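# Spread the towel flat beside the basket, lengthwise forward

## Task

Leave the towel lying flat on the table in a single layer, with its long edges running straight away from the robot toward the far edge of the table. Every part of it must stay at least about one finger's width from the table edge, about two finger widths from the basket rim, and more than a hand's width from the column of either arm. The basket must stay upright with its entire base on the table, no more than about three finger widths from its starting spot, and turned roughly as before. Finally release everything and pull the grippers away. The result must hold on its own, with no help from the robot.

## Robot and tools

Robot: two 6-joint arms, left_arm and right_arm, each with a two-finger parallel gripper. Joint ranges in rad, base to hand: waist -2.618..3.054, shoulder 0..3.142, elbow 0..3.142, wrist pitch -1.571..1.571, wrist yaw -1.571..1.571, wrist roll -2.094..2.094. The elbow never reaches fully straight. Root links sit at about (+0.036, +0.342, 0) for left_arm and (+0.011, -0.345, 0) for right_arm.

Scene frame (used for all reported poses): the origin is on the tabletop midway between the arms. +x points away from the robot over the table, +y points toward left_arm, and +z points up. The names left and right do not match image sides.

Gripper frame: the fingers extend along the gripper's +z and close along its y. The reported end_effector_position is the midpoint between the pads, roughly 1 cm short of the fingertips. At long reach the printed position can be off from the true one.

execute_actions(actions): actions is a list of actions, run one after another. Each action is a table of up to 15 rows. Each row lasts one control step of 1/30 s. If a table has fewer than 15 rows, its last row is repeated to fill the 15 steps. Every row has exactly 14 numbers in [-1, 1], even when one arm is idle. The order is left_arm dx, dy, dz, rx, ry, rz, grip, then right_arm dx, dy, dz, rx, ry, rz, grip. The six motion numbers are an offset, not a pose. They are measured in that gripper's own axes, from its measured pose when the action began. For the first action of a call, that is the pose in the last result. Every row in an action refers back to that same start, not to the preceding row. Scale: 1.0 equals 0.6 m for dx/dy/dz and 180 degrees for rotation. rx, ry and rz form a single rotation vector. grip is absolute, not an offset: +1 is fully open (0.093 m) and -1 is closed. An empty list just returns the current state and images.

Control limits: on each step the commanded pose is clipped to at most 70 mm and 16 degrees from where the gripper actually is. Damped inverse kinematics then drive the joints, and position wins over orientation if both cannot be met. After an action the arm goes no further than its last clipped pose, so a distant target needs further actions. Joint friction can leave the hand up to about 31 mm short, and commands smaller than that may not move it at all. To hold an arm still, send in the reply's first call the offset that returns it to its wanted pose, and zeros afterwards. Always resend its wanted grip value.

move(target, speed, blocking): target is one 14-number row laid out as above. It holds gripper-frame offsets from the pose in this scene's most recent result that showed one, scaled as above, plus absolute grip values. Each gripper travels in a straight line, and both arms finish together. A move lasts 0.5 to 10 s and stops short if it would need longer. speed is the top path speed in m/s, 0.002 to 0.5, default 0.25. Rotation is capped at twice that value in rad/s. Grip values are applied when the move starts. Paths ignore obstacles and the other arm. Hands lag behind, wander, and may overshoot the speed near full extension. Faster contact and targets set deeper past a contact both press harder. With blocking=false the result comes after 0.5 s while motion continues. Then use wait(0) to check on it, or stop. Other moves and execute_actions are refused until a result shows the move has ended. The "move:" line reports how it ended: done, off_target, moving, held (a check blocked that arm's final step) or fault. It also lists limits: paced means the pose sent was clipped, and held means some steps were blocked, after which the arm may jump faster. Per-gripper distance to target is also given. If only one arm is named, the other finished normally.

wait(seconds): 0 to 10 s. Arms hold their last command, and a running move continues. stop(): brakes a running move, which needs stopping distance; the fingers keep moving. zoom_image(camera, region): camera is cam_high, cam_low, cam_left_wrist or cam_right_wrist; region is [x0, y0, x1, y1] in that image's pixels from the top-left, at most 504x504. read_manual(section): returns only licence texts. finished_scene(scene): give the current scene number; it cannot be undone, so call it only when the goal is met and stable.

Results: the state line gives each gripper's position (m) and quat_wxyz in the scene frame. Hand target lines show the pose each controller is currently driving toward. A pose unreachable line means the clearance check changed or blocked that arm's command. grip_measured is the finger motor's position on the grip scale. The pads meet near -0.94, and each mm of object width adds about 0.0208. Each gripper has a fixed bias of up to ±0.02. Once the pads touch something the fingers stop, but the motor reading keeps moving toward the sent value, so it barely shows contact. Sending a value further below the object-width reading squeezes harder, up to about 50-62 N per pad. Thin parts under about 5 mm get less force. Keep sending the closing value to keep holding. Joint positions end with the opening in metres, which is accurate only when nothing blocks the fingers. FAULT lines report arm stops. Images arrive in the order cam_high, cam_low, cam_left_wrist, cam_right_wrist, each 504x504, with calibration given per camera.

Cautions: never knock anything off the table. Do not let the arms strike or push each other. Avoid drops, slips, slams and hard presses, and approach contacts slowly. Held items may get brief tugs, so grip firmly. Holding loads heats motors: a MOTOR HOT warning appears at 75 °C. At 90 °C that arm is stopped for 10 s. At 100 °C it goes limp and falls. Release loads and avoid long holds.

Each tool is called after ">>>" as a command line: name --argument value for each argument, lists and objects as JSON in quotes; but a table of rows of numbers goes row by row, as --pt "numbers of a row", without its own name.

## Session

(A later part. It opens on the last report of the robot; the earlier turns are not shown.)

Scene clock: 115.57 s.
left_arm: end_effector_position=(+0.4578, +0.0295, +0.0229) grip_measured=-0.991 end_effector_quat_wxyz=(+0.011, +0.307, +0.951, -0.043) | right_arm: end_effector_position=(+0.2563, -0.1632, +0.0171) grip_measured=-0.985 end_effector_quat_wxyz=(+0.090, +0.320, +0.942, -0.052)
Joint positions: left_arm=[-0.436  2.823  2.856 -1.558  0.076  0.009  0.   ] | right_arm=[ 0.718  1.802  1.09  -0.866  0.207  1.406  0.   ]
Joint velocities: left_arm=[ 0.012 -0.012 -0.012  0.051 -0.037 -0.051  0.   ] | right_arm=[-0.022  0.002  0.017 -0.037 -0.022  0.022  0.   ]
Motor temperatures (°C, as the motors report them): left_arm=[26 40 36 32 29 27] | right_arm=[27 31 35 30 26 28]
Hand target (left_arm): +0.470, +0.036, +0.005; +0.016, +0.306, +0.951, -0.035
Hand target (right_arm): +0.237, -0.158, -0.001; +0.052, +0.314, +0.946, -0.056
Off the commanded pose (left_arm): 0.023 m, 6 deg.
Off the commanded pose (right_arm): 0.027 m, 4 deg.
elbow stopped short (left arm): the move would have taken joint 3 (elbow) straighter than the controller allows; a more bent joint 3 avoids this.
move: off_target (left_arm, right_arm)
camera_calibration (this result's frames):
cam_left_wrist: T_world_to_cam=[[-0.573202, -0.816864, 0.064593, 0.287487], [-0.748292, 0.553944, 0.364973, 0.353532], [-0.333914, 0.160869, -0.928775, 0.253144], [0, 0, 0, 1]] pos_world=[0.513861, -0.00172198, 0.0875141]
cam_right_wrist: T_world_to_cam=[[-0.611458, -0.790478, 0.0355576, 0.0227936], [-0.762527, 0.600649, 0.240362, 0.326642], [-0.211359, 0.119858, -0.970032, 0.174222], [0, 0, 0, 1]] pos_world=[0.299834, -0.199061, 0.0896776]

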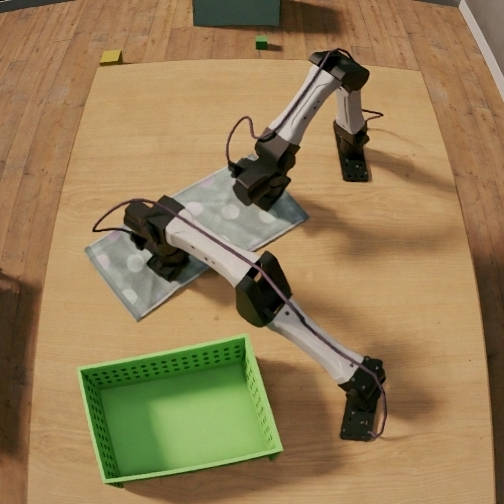

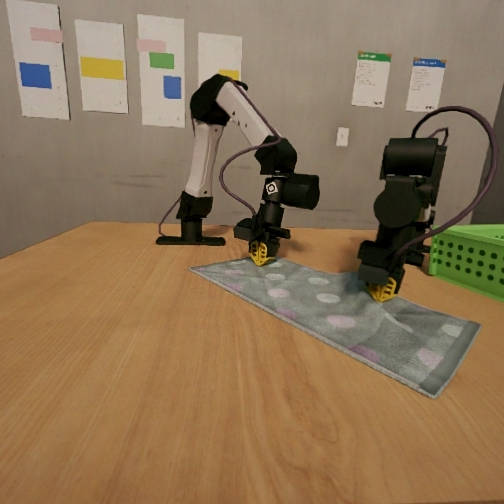

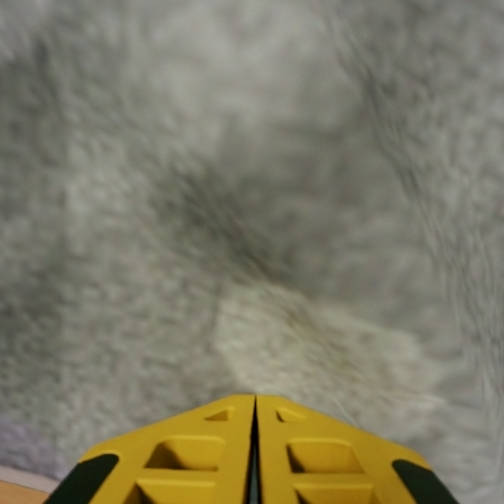

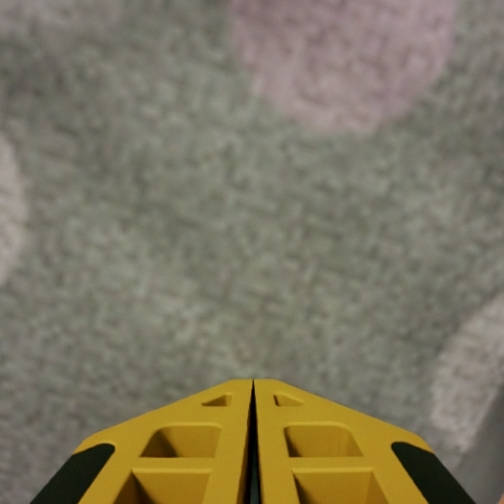

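>>> move --target '[0,0,0.015,0,0,0.167,-1,0.258,0.082,0.012,0,0,0.03,-1]' --speed 0.06

Scene clock: 127.80 s.
left_arm: end_effector_position=(+0.4575, +0.0292, +0.0229) grip_measured=-0.991 end_effector_quat_wxyz=(+0.022, +0.537, +0.843, -0.040) | right_arm: end_effector_position=(+0.1932, -0.0762, +0.0159) grip_measured=-0.985 end_effector_quat_wxyz=(+0.179, +0.361, +0.911, -0.083)
Joint positions: left_arm=[-0.436  2.823  2.856 -1.558  0.078  0.518  0.   ] | right_arm=[ 1.128  1.998  1.309 -1.044  0.365  1.945  0.   ]
Joint velocities: left_arm=[ 0.007 -0.007 -0.012 -0.037  0.007 -0.007  0.   ] | right_arm=[ 0.002  0.012 -0.002 -0.007 -0.081 -0.022  0.   ]
Motor temperatures (°C, as the motors report them): left_arm=[26 43 36 32 29 27] | right_arm=[27 31 35 30 26 28]
Hand target (left_arm): +0.458, +0.029, +0.014; +0.018, +0.543, +0.839, -0.038
Hand target (right_arm): +0.162, -0.041, -0.017; +0.093, +0.362, +0.926, -0.055
Off the commanded pose (left_arm): 0.009 m, 1 deg.
Off the commanded pose (right_arm): 0.064 m, 11 deg.
move: off_target (right_arm)
camera_calibration (this result's frames):
cam_left_wrist: T_world_to_cam=[[-0.899945, -0.434625, 0.0346401, 0.426067], [-0.399234, 0.853378, 0.335199, 0.185771], [-0.175247, 0.287831, -0.94151, 0.177141], [0, 0, 0, 1]] pos_world=[0.488647, -0.0243398, 0.0897511]
cam_right_wrist: T_world_to_cam=[[-0.686909, -0.726539, 0.0172435, 0.0727625], [-0.725178, 0.686793, 0.0493236, 0.228849], [-0.0476783, 0.0213762, -0.998634, 0.110658], [0, 0, 0, 1]] pos_world=[0.221213, -0.106672, 0.0979648]

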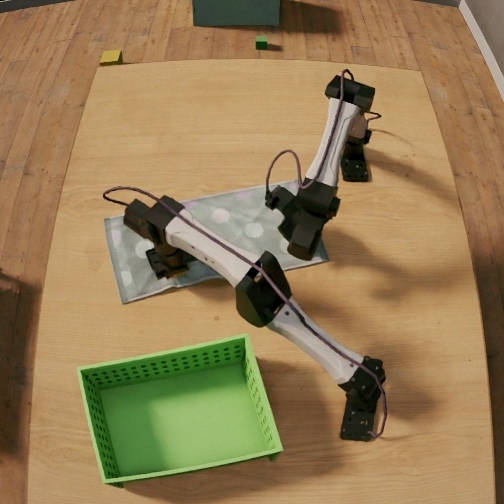

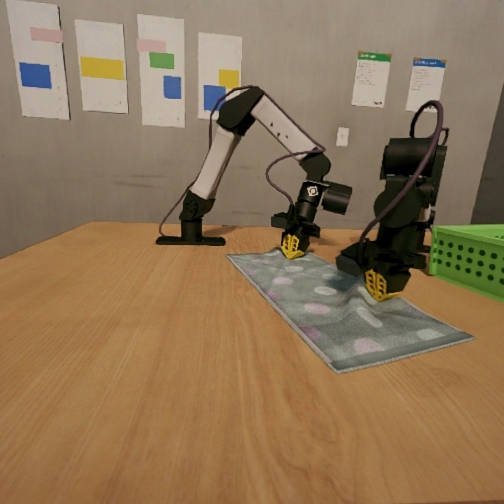

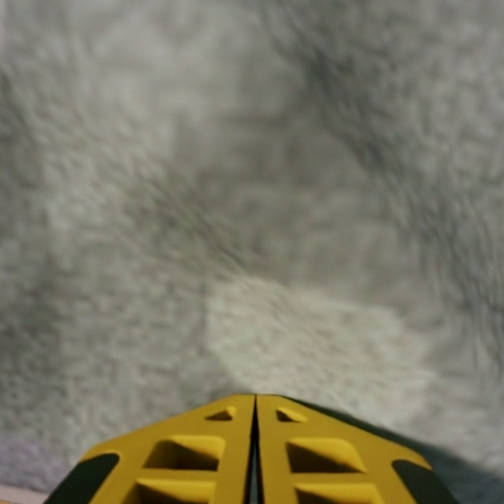

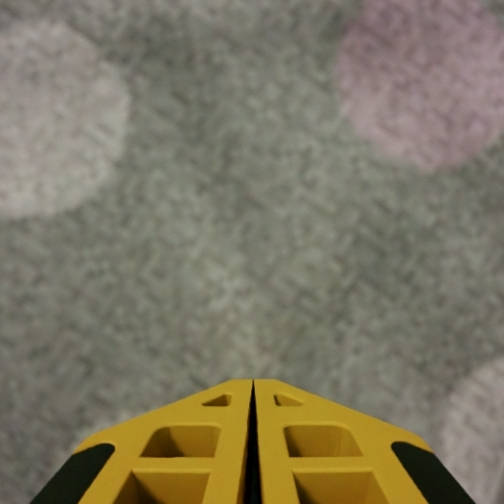

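>>> move --target '[0,0,-0.12,0,0,0,-1,0,0,-0.12,0,0,0,-1]' --speed 0.12

>>> move --target '[0.4,-0.25,-0.1,0,0,-0.36,-1,-0.3,-0.1,-0.1,0,0,-0.24,-1]'

Scene clock: 133.57 s.
left_arm: end_effector_position=(+0.4573, +0.0292, +0.0928) grip_measured=-0.991 end_effector_quat_wxyz=(+0.076, +0.538, +0.838, -0.043) | right_arm: end_effector_position=(+0.1764, -0.0596, +0.0684) grip_measured=-0.985 end_effector_quat_wxyz=(+0.182, +0.358, +0.911, -0.098)
Joint positions: left_arm=[-0.436  2.653  2.796 -1.558  0.079  0.521  0.   ] | right_arm=[ 1.192  1.997  1.52  -1.31   0.358  2.014  0.   ]
Joint velocities: left_arm=[ 0.012  0.002  0.017  0.007 -0.007  0.081  0.   ] | right_arm=[ 0.002  0.012 -0.007 -0.051 -0.051 -0.007  0.   ]
Motor temperatures (°C, as the motors report them): left_arm=[26 45 35 32 29 27] | right_arm=[27 31 35 30 27 28]
Hand target (left_arm): +0.458, +0.034, +0.095; +0.073, +0.534, +0.841, -0.043
Hand target (right_arm): +0.173, -0.056, +0.082; +0.179, +0.361, +0.912, -0.083
Off the commanded pose (left_arm): 0.007 m, 6 deg.
Off the commanded pose (right_arm): 0.015 m, 2 deg.
joint sent to its limit (left arm) — the command would take joint 4 (wrist pitch) past its lower limit, so that joint was sent only as far as its limit.
move: off_target (left_arm, right_arm)
camera_calibration (this result's frames):
cam_left_wrist: T_world_to_cam=[[-0.901831, -0.431692, -0.0185093, 0.42919], [-0.422788, 0.872771, 0.243969, 0.180865], [-0.0891648, 0.227844, -0.969606, 0.20786], [0, 0, 0, 1]] pos_world=[0.482058, -0.0199355, 0.165361]
cam_right_wrist: T_world_to_cam=[[-0.686949, -0.725453, 0.0426497, 0.0707105], [-0.724728, 0.688225, 0.0333934, 0.20381], [-0.053578, -0.00796986, -0.998532, 0.161168], [0, 0, 0, 1]] pos_world=[0.204916, -0.0876856, 0.15111]

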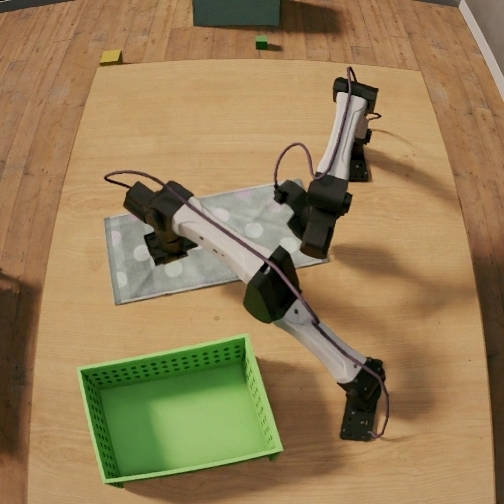

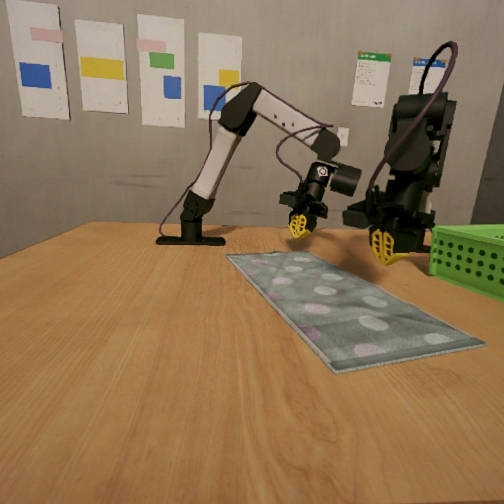

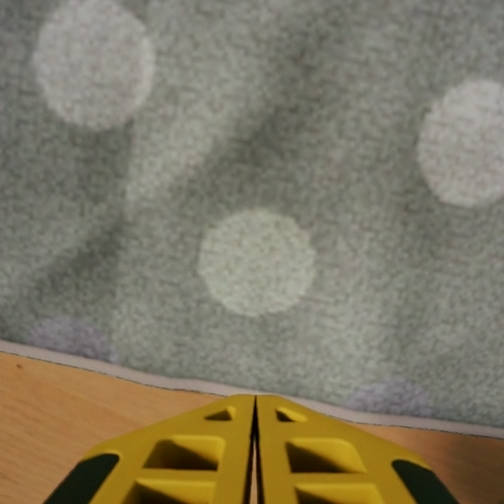

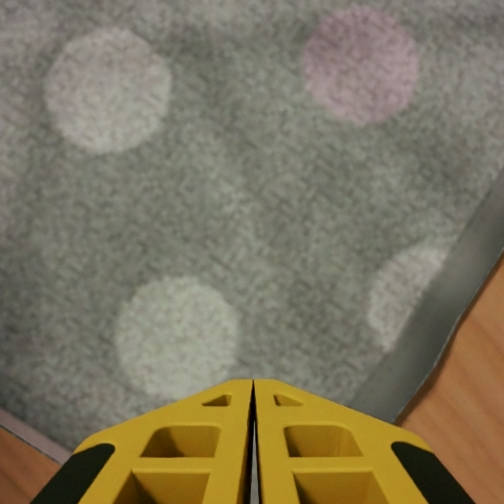

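Scene clock: 136.43 s.
left_arm: end_effector_position=(+0.2252, +0.1862, +0.1156) grip_measured=-0.991 end_effector_quat_wxyz=(+0.046, +0.007, +0.996, -0.082) | right_arm: end_effector_position=(+0.2424, -0.1882, +0.1890) grip_measured=-0.985 end_effector_quat_wxyz=(+0.129, -0.006, +0.979, -0.159)
Joint positions: left_arm=[-0.459  1.309  1.011 -1.101  0.079 -0.629  0.   ] | right_arm=[ 0.804  1.636  1.556 -1.555  0.408  0.838  0.   ]
Joint velocities: left_arm=[ 0.007 -0.012  0.002 -0.022  0.007 -0.11   0.   ] | right_arm=[-0.002 -0.002 -0.012 -0.007 -0.051 -0.037  0.   ]
Motor temperatures (°C, as the motors report them): left_arm=[26 45 35 32 29 27] | right_arm=[27 32 35 30 27 28]
Hand target (left_arm): +0.218, +0.190, +0.113; +0.041, +0.005, +0.996, -0.077
Hand target (right_arm): +0.243, -0.193, +0.200; +0.139, -0.003, +0.978, -0.154
Off the commanded pose (left_arm): 0.011 m, 1 deg.
Off the commanded pose (right_arm): 0.012 m, 1 deg.
joint sent to its limit (right arm) — the command would take joint 4 (wrist pitch) past its lower limit, so that joint was sent only as far as its limit.
move: off_target (left_arm, right_arm)
camera_calibration (this result's frames):
cam_left_wrist: T_world_to_cam=[[-0.00677357, -0.988142, 0.153391, 0.170199], [-0.945786, 0.056142, 0.3199, 0.20122], [-0.324719, -0.142909, -0.934952, 0.291651], [0, 0, 0, 1]] pos_world=[0.286168, 0.198563, 0.182202]
cam_right_wrist: T_world_to_cam=[[-0.0288011, -0.950842, 0.308336, -0.234488], [-0.981964, 0.0845767, 0.169093, 0.259206], [-0.186859, -0.297905, -0.936129, 0.250031], [0, 0, 0, 1]] pos_world=[0.294498, -0.170398, 0.262532]

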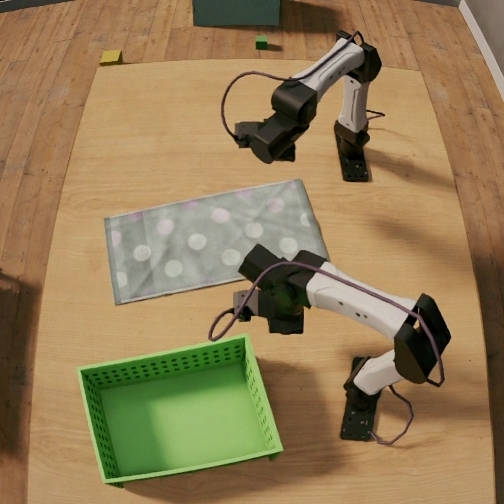

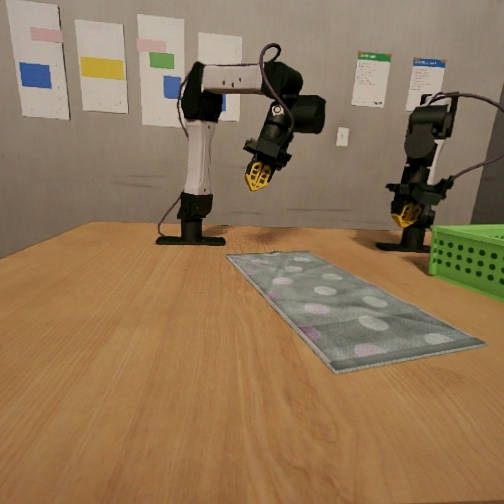

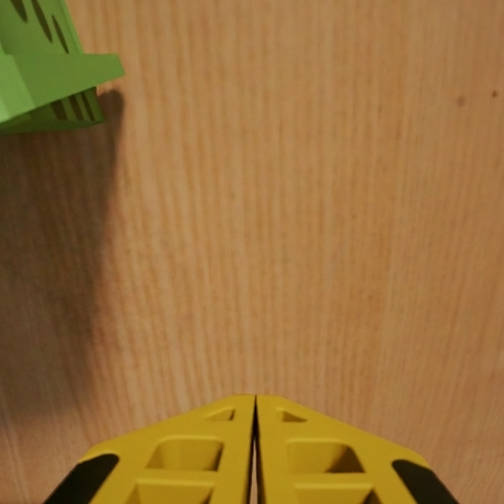

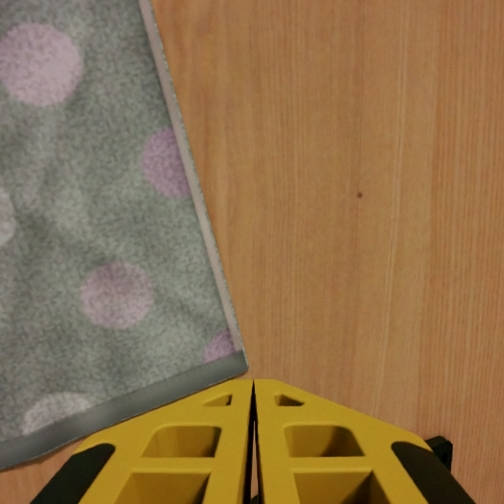

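>>> move --target '[0.048,-0.308,0.142,-0.052,0.029,0,-1,-0.34,0.248,0.242,-0.102,0.083,0,-1]'

>>> move --target '[0,0,0.09,0,0,0,-1,0,0,0.09,0,0,0,-1]' --speed 0.05

>>> move --target '[0.01,0.075,0.012,0,0,0.07,-1,0,-0.08,0.012,0,0,0.07,-1]' --speed 0.04

>>> move --target '[0,0,-0.15,0,0,0,-1,0,0,-0.15,0,0,0,-1]' --speed 0.12

>>> move --target '[0.05,0.3,-0.1,0,0,0,-1,0.3,-0.3,-0.1,0,0,0,-1]'

Scene clock: 152.90 s.
left_arm: end_effector_position=(+0.1956, -0.0075, +0.0511) grip_measured=-0.991 end_effector_quat_wxyz=(-0.012, +0.010, +1.000, -0.005) | right_arm: end_effector_position=(+0.4791, -0.0785, +0.0540) grip_measured=-0.985 end_effector_quat_wxyz=(+0.067, -0.005, +0.997, +0.030)
Joint positions: left_arm=[-0.954  2.037  1.574 -1.109  0.025 -1.112  0.   ] | right_arm=[ 0.489  2.763  2.856 -1.519  0.014  0.511  0.   ]
Joint velocities: left_arm=[-0.017 -0.012 -0.012 -0.022 -0.037 -0.007  0.   ] | right_arm=[-0.007  0.002 -0.007 -0.095 -0.037  0.007  0.   ]
Motor temperatures (°C, as the motors report them): left_arm=[26 41 35 32 29 27] | right_arm=[27 34 36 30 26 28]
Hand target (left_arm): +0.198, -0.009, +0.055; -0.006, +0.006, +1.000, -0.002
Hand target (right_arm): +0.479, -0.080, +0.059; +0.066, -0.007, +0.997, +0.034
Off the commanded pose (left_arm): 0.010 m, 2 deg.
Off the commanded pose (right_arm): 0.007 m, 9 deg.
elbow stopped short (right arm): the move would have taken joint 3 (elbow) straighter than the controller allows; a more bent joint 3 avoids this.
move: off_target (right_arm)
camera_calibration (this result's frames):
cam_left_wrist: T_world_to_cam=[[-0.0058739, -0.999982, -0.00144889, -0.00381468], [-0.902825, 0.00468019, 0.429982, 0.190331], [-0.429967, 0.00383377, -0.902836, 0.214034], [0, 0, 0, 1]] pos_world=[0.263841, -0.00552595, 0.111393]
cam_right_wrist: T_world_to_cam=[[0.0136496, -0.997859, -0.0639613, -0.0856935], [-0.95123, -0.0326738, 0.306747, 0.473865], [-0.30818, 0.0566549, -0.94964, 0.287225], [0, 0, 0, 1]] pos_world=[0.540441, -0.0862998, 0.121922]

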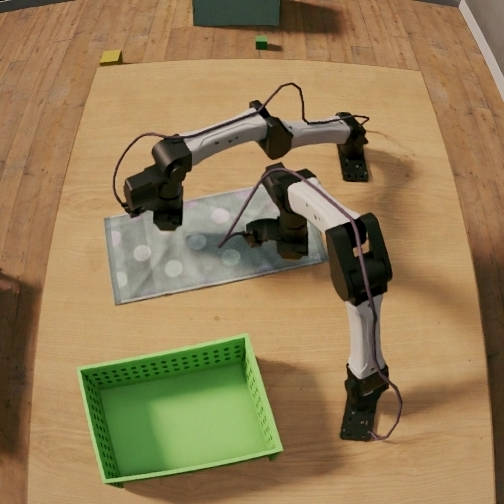

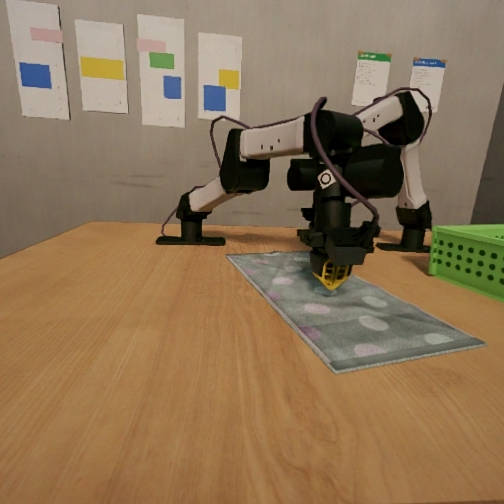

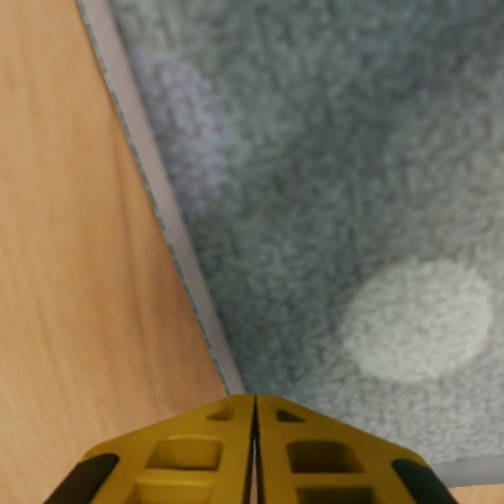

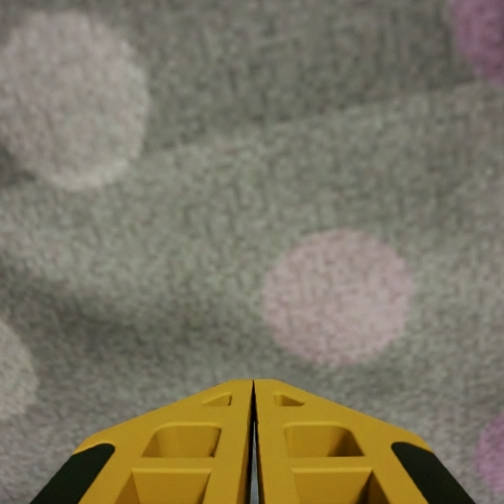

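Scene clock: 154.20 s.
left_arm: end_effector_position=(+0.1946, -0.0054, +0.0180) grip_measured=-0.991 end_effector_quat_wxyz=(-0.013, +0.010, +1.000, -0.003) | right_arm: end_effector_position=(+0.4789, -0.0786, +0.0209) grip_measured=-0.985 end_effector_quat_wxyz=(+0.059, -0.005, +0.998, +0.025)
Joint positions: left_arm=[-0.954  2.069  1.484 -0.992  0.025 -1.112  0.   ] | right_arm=[ 0.489  2.691  2.58  -1.333  0.014  0.511  0.   ]
Joint velocities: left_arm=[ 0.002 -0.002  0.017 -0.11  -0.037 -0.066  0.   ] | right_arm=[-0.022 -0.032 -0.042  0.007  0.007 -0.007  0.   ]
Motor temperatures (°C, as the motors report them): left_arm=[26 41 35 32 29 27] | right_arm=[27 35 36 30 26 28]
Hand target (left_arm): +0.194, -0.006, -0.002; -0.012, +0.010, +1.000, -0.004
Hand target (right_arm): +0.486, -0.076, +0.001; +0.065, -0.005, +0.997, +0.029
Off the commanded pose (left_arm): 0.021 m, 0 deg.
Off the commanded pose (right_arm): 0.022 m, 1 deg.
move: off_target (left_arm, right_arm)
camera_calibration (this result's frames):
cam_left_wrist: T_world_to_cam=[[-0.00587985, -0.999969, -0.00523745, -0.00177689], [-0.902058, 0.00304355, 0.431605, 0.203507], [-0.431575, 0.00726226, -0.902048, 0.184059], [0, 0, 0, 1]] pos_world=[0.263, -0.0037329, 0.0781858]
cam_right_wrist: T_world_to_cam=[[0.0127231, -0.998392, -0.0552462, -0.0876845], [-0.946345, -0.0298653, 0.321774, 0.481423], [-0.322907, 0.048188, -0.945203, 0.262041], [0, 0, 0, 1]] pos_world=[0.541323, -0.0857929, 0.087928]

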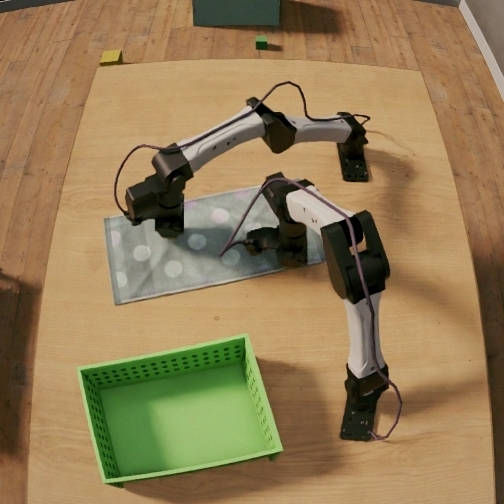

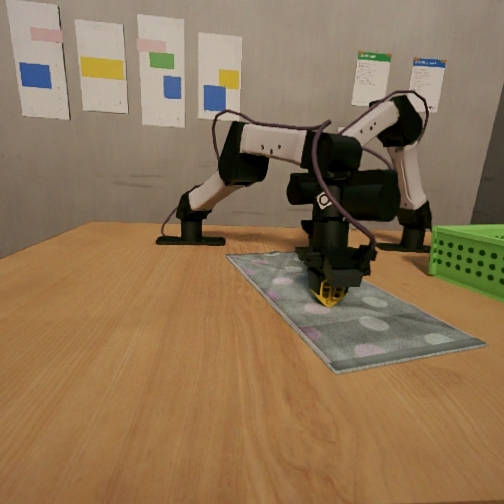

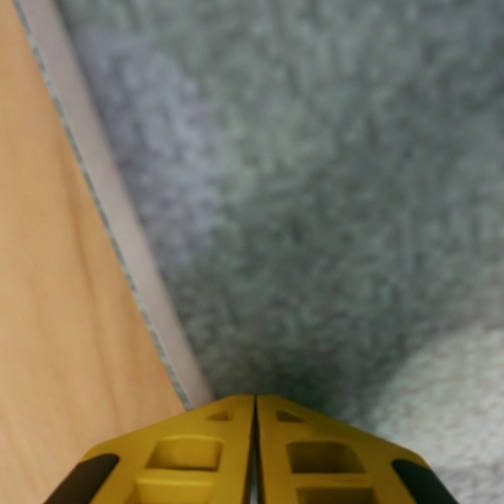

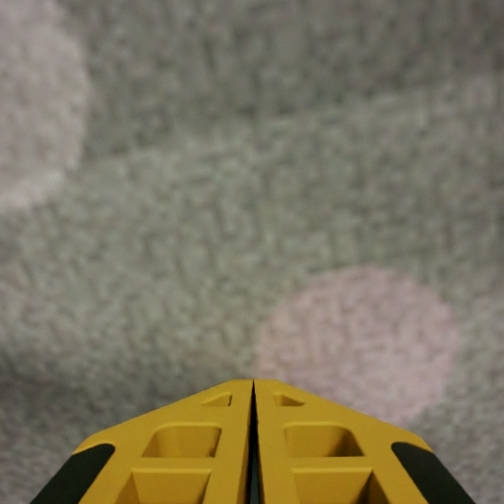

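Scene clock: 157.20 s.
left_arm: end_effector_position=(+0.1973, +0.0185, +0.0192) grip_measured=-0.991 end_effector_quat_wxyz=(+0.007, +0.118, +0.992, -0.034) | right_arm: end_effector_position=(+0.4763, -0.0993, +0.0218) grip_measured=-0.985 end_effector_quat_wxyz=(+0.054, +0.082, +0.993, +0.062)
Joint positions: left_arm=[-0.919  1.936  1.292 -0.863  0.025 -0.863  0.   ] | right_arm=[ 0.437  2.531  2.275 -1.159 -0.049  0.638  0.   ]
Joint velocities: left_arm=[0.002 0.007 0.012 0.022 0.022 0.022 0.   ] | right_arm=[-0.007  0.002  0.002  0.022 -0.051 -0.022  0.   ]
Motor temperatures (°C, as the motors report them): left_arm=[26 41 34 32 29 27] | right_arm=[27 37 36 30 26 28]
Hand target (left_arm): +0.190, +0.039, +0.012; -0.012, +0.120, +0.993, -0.005
Hand target (right_arm): +0.481, -0.126, +0.013; +0.055, +0.104, +0.993, +0.032
Off the commanded pose (left_arm): 0.024 m, 4 deg.
Off the commanded pose (right_arm): 0.029 m, 4 deg.
move: off_target (left_arm, right_arm)
camera_calibration (this result's frames):
cam_left_wrist: T_world_to_cam=[[-0.219658, -0.974057, 0.0544356, 0.0627296], [-0.894107, 0.223323, 0.388201, 0.200489], [-0.390287, 0.0366001, -0.919965, 0.177776], [0, 0, 0, 1]] pos_world=[0.262421, 0.00982189, 0.0823028]
cam_right_wrist: T_world_to_cam=[[-0.155539, -0.978318, -0.136757, -0.024406], [-0.935456, 0.101394, 0.338588, 0.485521], [-0.317381, 0.180593, -0.930943, 0.273319], [0, 0, 0, 1]] pos_world=[0.537133, -0.122465, 0.0867147]

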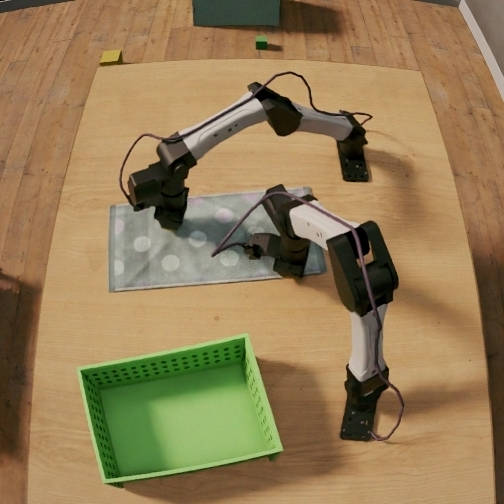

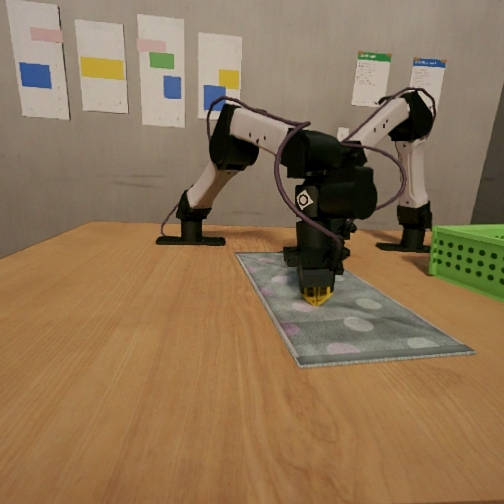

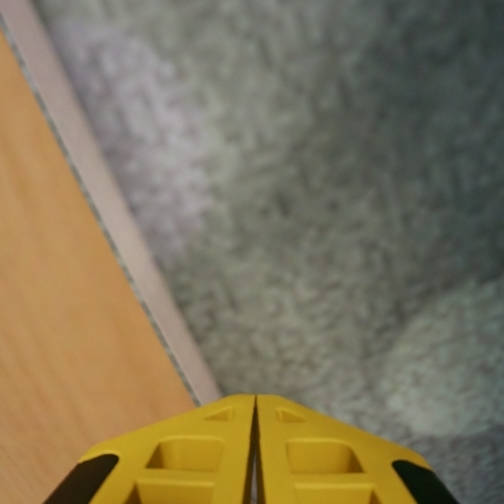

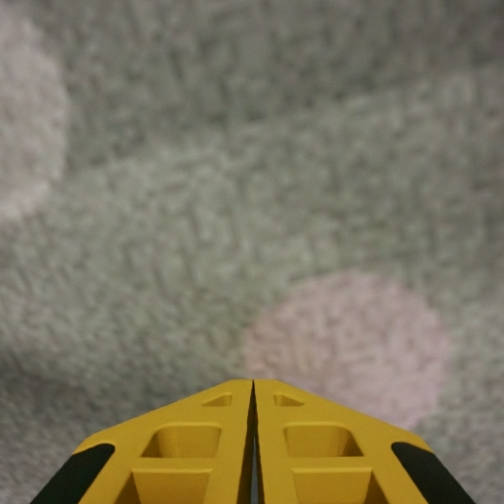

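Scene clock: 158.63 s.
left_arm: end_effector_position=(+0.1941, +0.0247, +0.0980) grip_measured=-0.991 end_effector_quat_wxyz=(+0.002, +0.117, +0.993, -0.025) | right_arm: end_effector_position=(+0.4636, -0.1042, +0.1047) grip_measured=-0.985 end_effector_quat_wxyz=(+0.050, +0.081, +0.993, +0.064)
Joint positions: left_arm=[-0.919  1.853  1.506 -1.18   0.025 -0.863  0.   ] | right_arm=[ 0.437  2.531  2.609 -1.496 -0.056  0.638  0.   ]
Joint velocities: left_arm=[-0.022 -0.017 -0.017  0.022  0.081 -0.022  0.   ] | right_arm=[ 0.012 -0.012  0.012 -0.022 -0.007  0.022  0.   ]
Motor temperatures (°C, as the motors report them): left_arm=[26 41 34 31 29 27] | right_arm=[27 38 36 30 26 28]
Hand target (left_arm): +0.196, +0.023, +0.109; +0.007, +0.117, +0.992, -0.034
Hand target (right_arm): +0.465, -0.109, +0.110; +0.054, +0.082, +0.993, +0.062
Off the commanded pose (left_arm): 0.011 m, 1 deg.
Off the commanded pose (right_arm): 0.008 m, 0 deg.
move: off_target (left_arm)
camera_calibration (this result's frames):
cam_left_wrist: T_world_to_cam=[[-0.219214, -0.974923, 0.038335, 0.0652886], [-0.890333, 0.215955, 0.400836, 0.163875], [-0.399063, 0.0537379, -0.915347, 0.249668], [0, 0, 0, 1]] pos_world=[0.259848, 0.0148453, 0.160343]
cam_right_wrist: T_world_to_cam=[[-0.154945, -0.977881, -0.140501, -0.0196369], [-0.933451, 0.0983414, 0.344962, 0.444168], [-0.323515, 0.184601, -0.928041, 0.350275], [0, 0, 0, 1]] pos_world=[0.524886, -0.127544, 0.169089]

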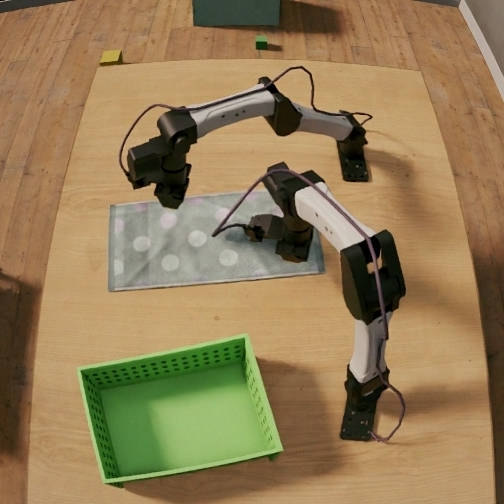

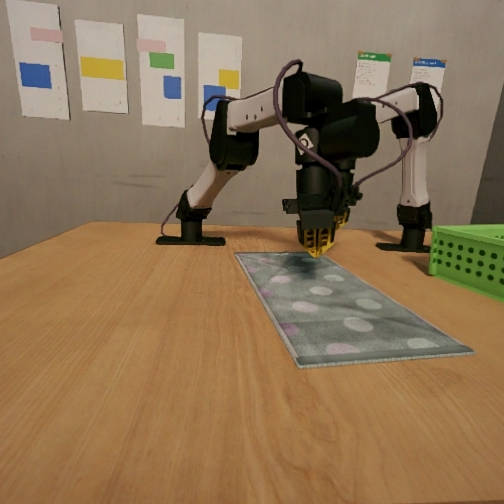

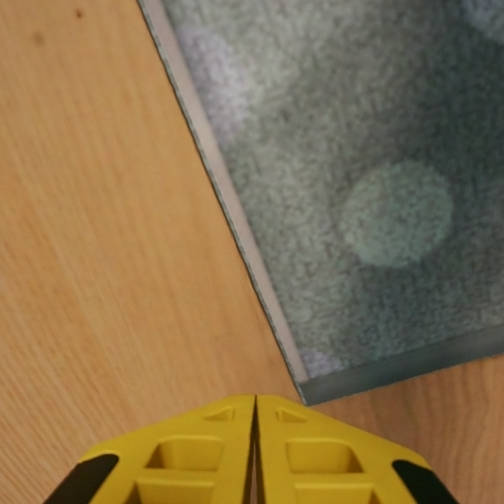

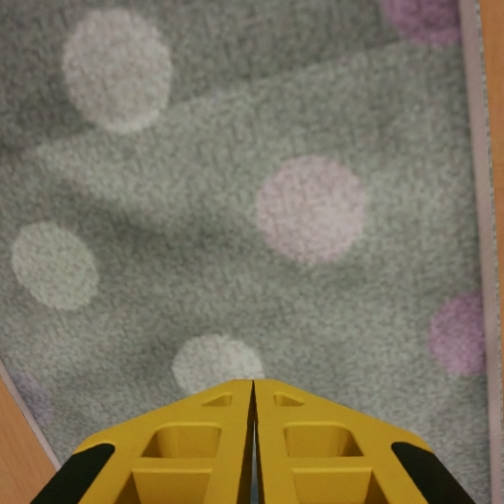

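Scene clock: 160.30 s.
left_arm: end_effector_position=(+0.2156, +0.2027, +0.1553) grip_measured=-0.991 end_effector_quat_wxyz=(+0.019, +0.115, +0.993, -0.026) | right_arm: end_effector_position=(+0.2588, -0.2569, +0.1264) grip_measured=-0.985 end_effector_quat_wxyz=(+0.051, +0.081, +0.994, +0.059)
Joint positions: left_arm=[-0.464  1.351  1.214 -1.376  0.027 -0.412  0.   ] | right_arm=[ 0.262  1.409  1.137 -1.161 -0.073  0.462  0.   ]
Joint velocities: left_arm=[ 0.007 -0.002  0.002 -0.007 -0.022 -0.007  0.   ] | right_arm=[-0.017  0.007 -0.007 -0.007  0.022  0.037  0.   ]
Motor temperatures (°C, as the motors report them): left_arm=[26 41 34 31 29 27] | right_arm=[27 38 36 30 26 28]
Hand target (left_arm): +0.209, +0.208, +0.153; +0.008, +0.117, +0.993, -0.023
Hand target (right_arm): +0.256, -0.259, +0.126; +0.052, +0.081, +0.993, +0.064
Off the commanded pose (left_arm): 0.013 m, 2 deg.
Off the commanded pose (right_arm): 0.007 m, 1 deg.
move: off_target (left_arm)
camera_calibration (this result's frames):
cam_left_wrist: T_world_to_cam=[[-0.215024, -0.975909, 0.0369649, 0.240851], [-0.904383, 0.213264, 0.369608, 0.130075], [-0.368587, 0.046044, -0.928452, 0.298138], [0, 0, 0, 1]] pos_world=[0.279316, 0.193581, 0.219827]
cam_right_wrist: T_world_to_cam=[[-0.154816, -0.979262, -0.13068, -0.199315], [-0.933402, 0.101641, 0.344138, 0.261412], [-0.323719, 0.175255, -0.929781, 0.330182], [0, 0, 0, 1]] pos_world=[0.320031, -0.279618, 0.190988]

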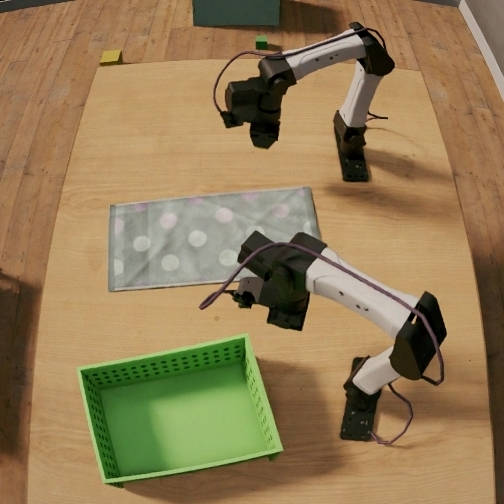

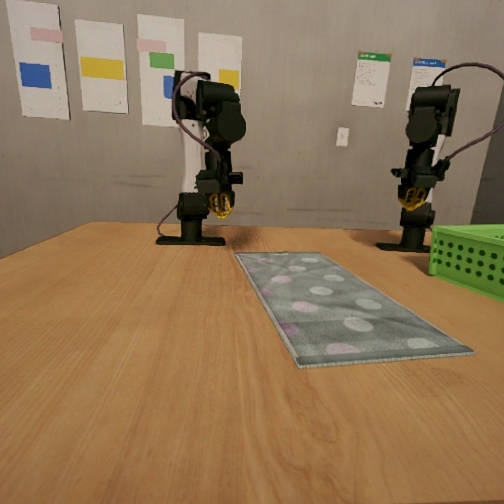

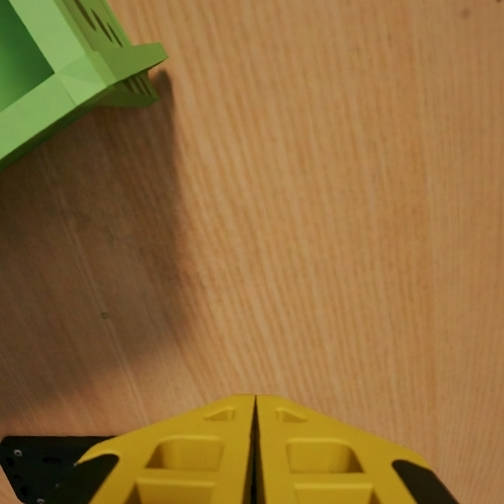

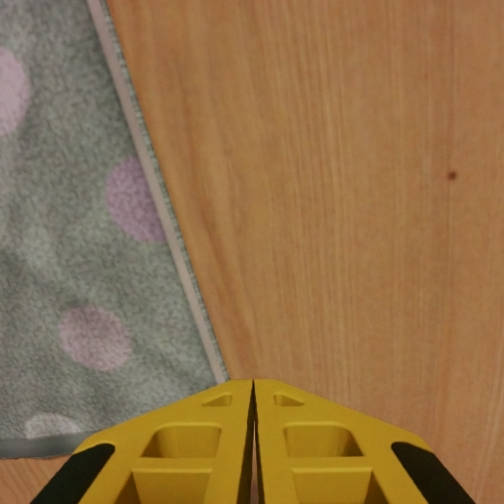

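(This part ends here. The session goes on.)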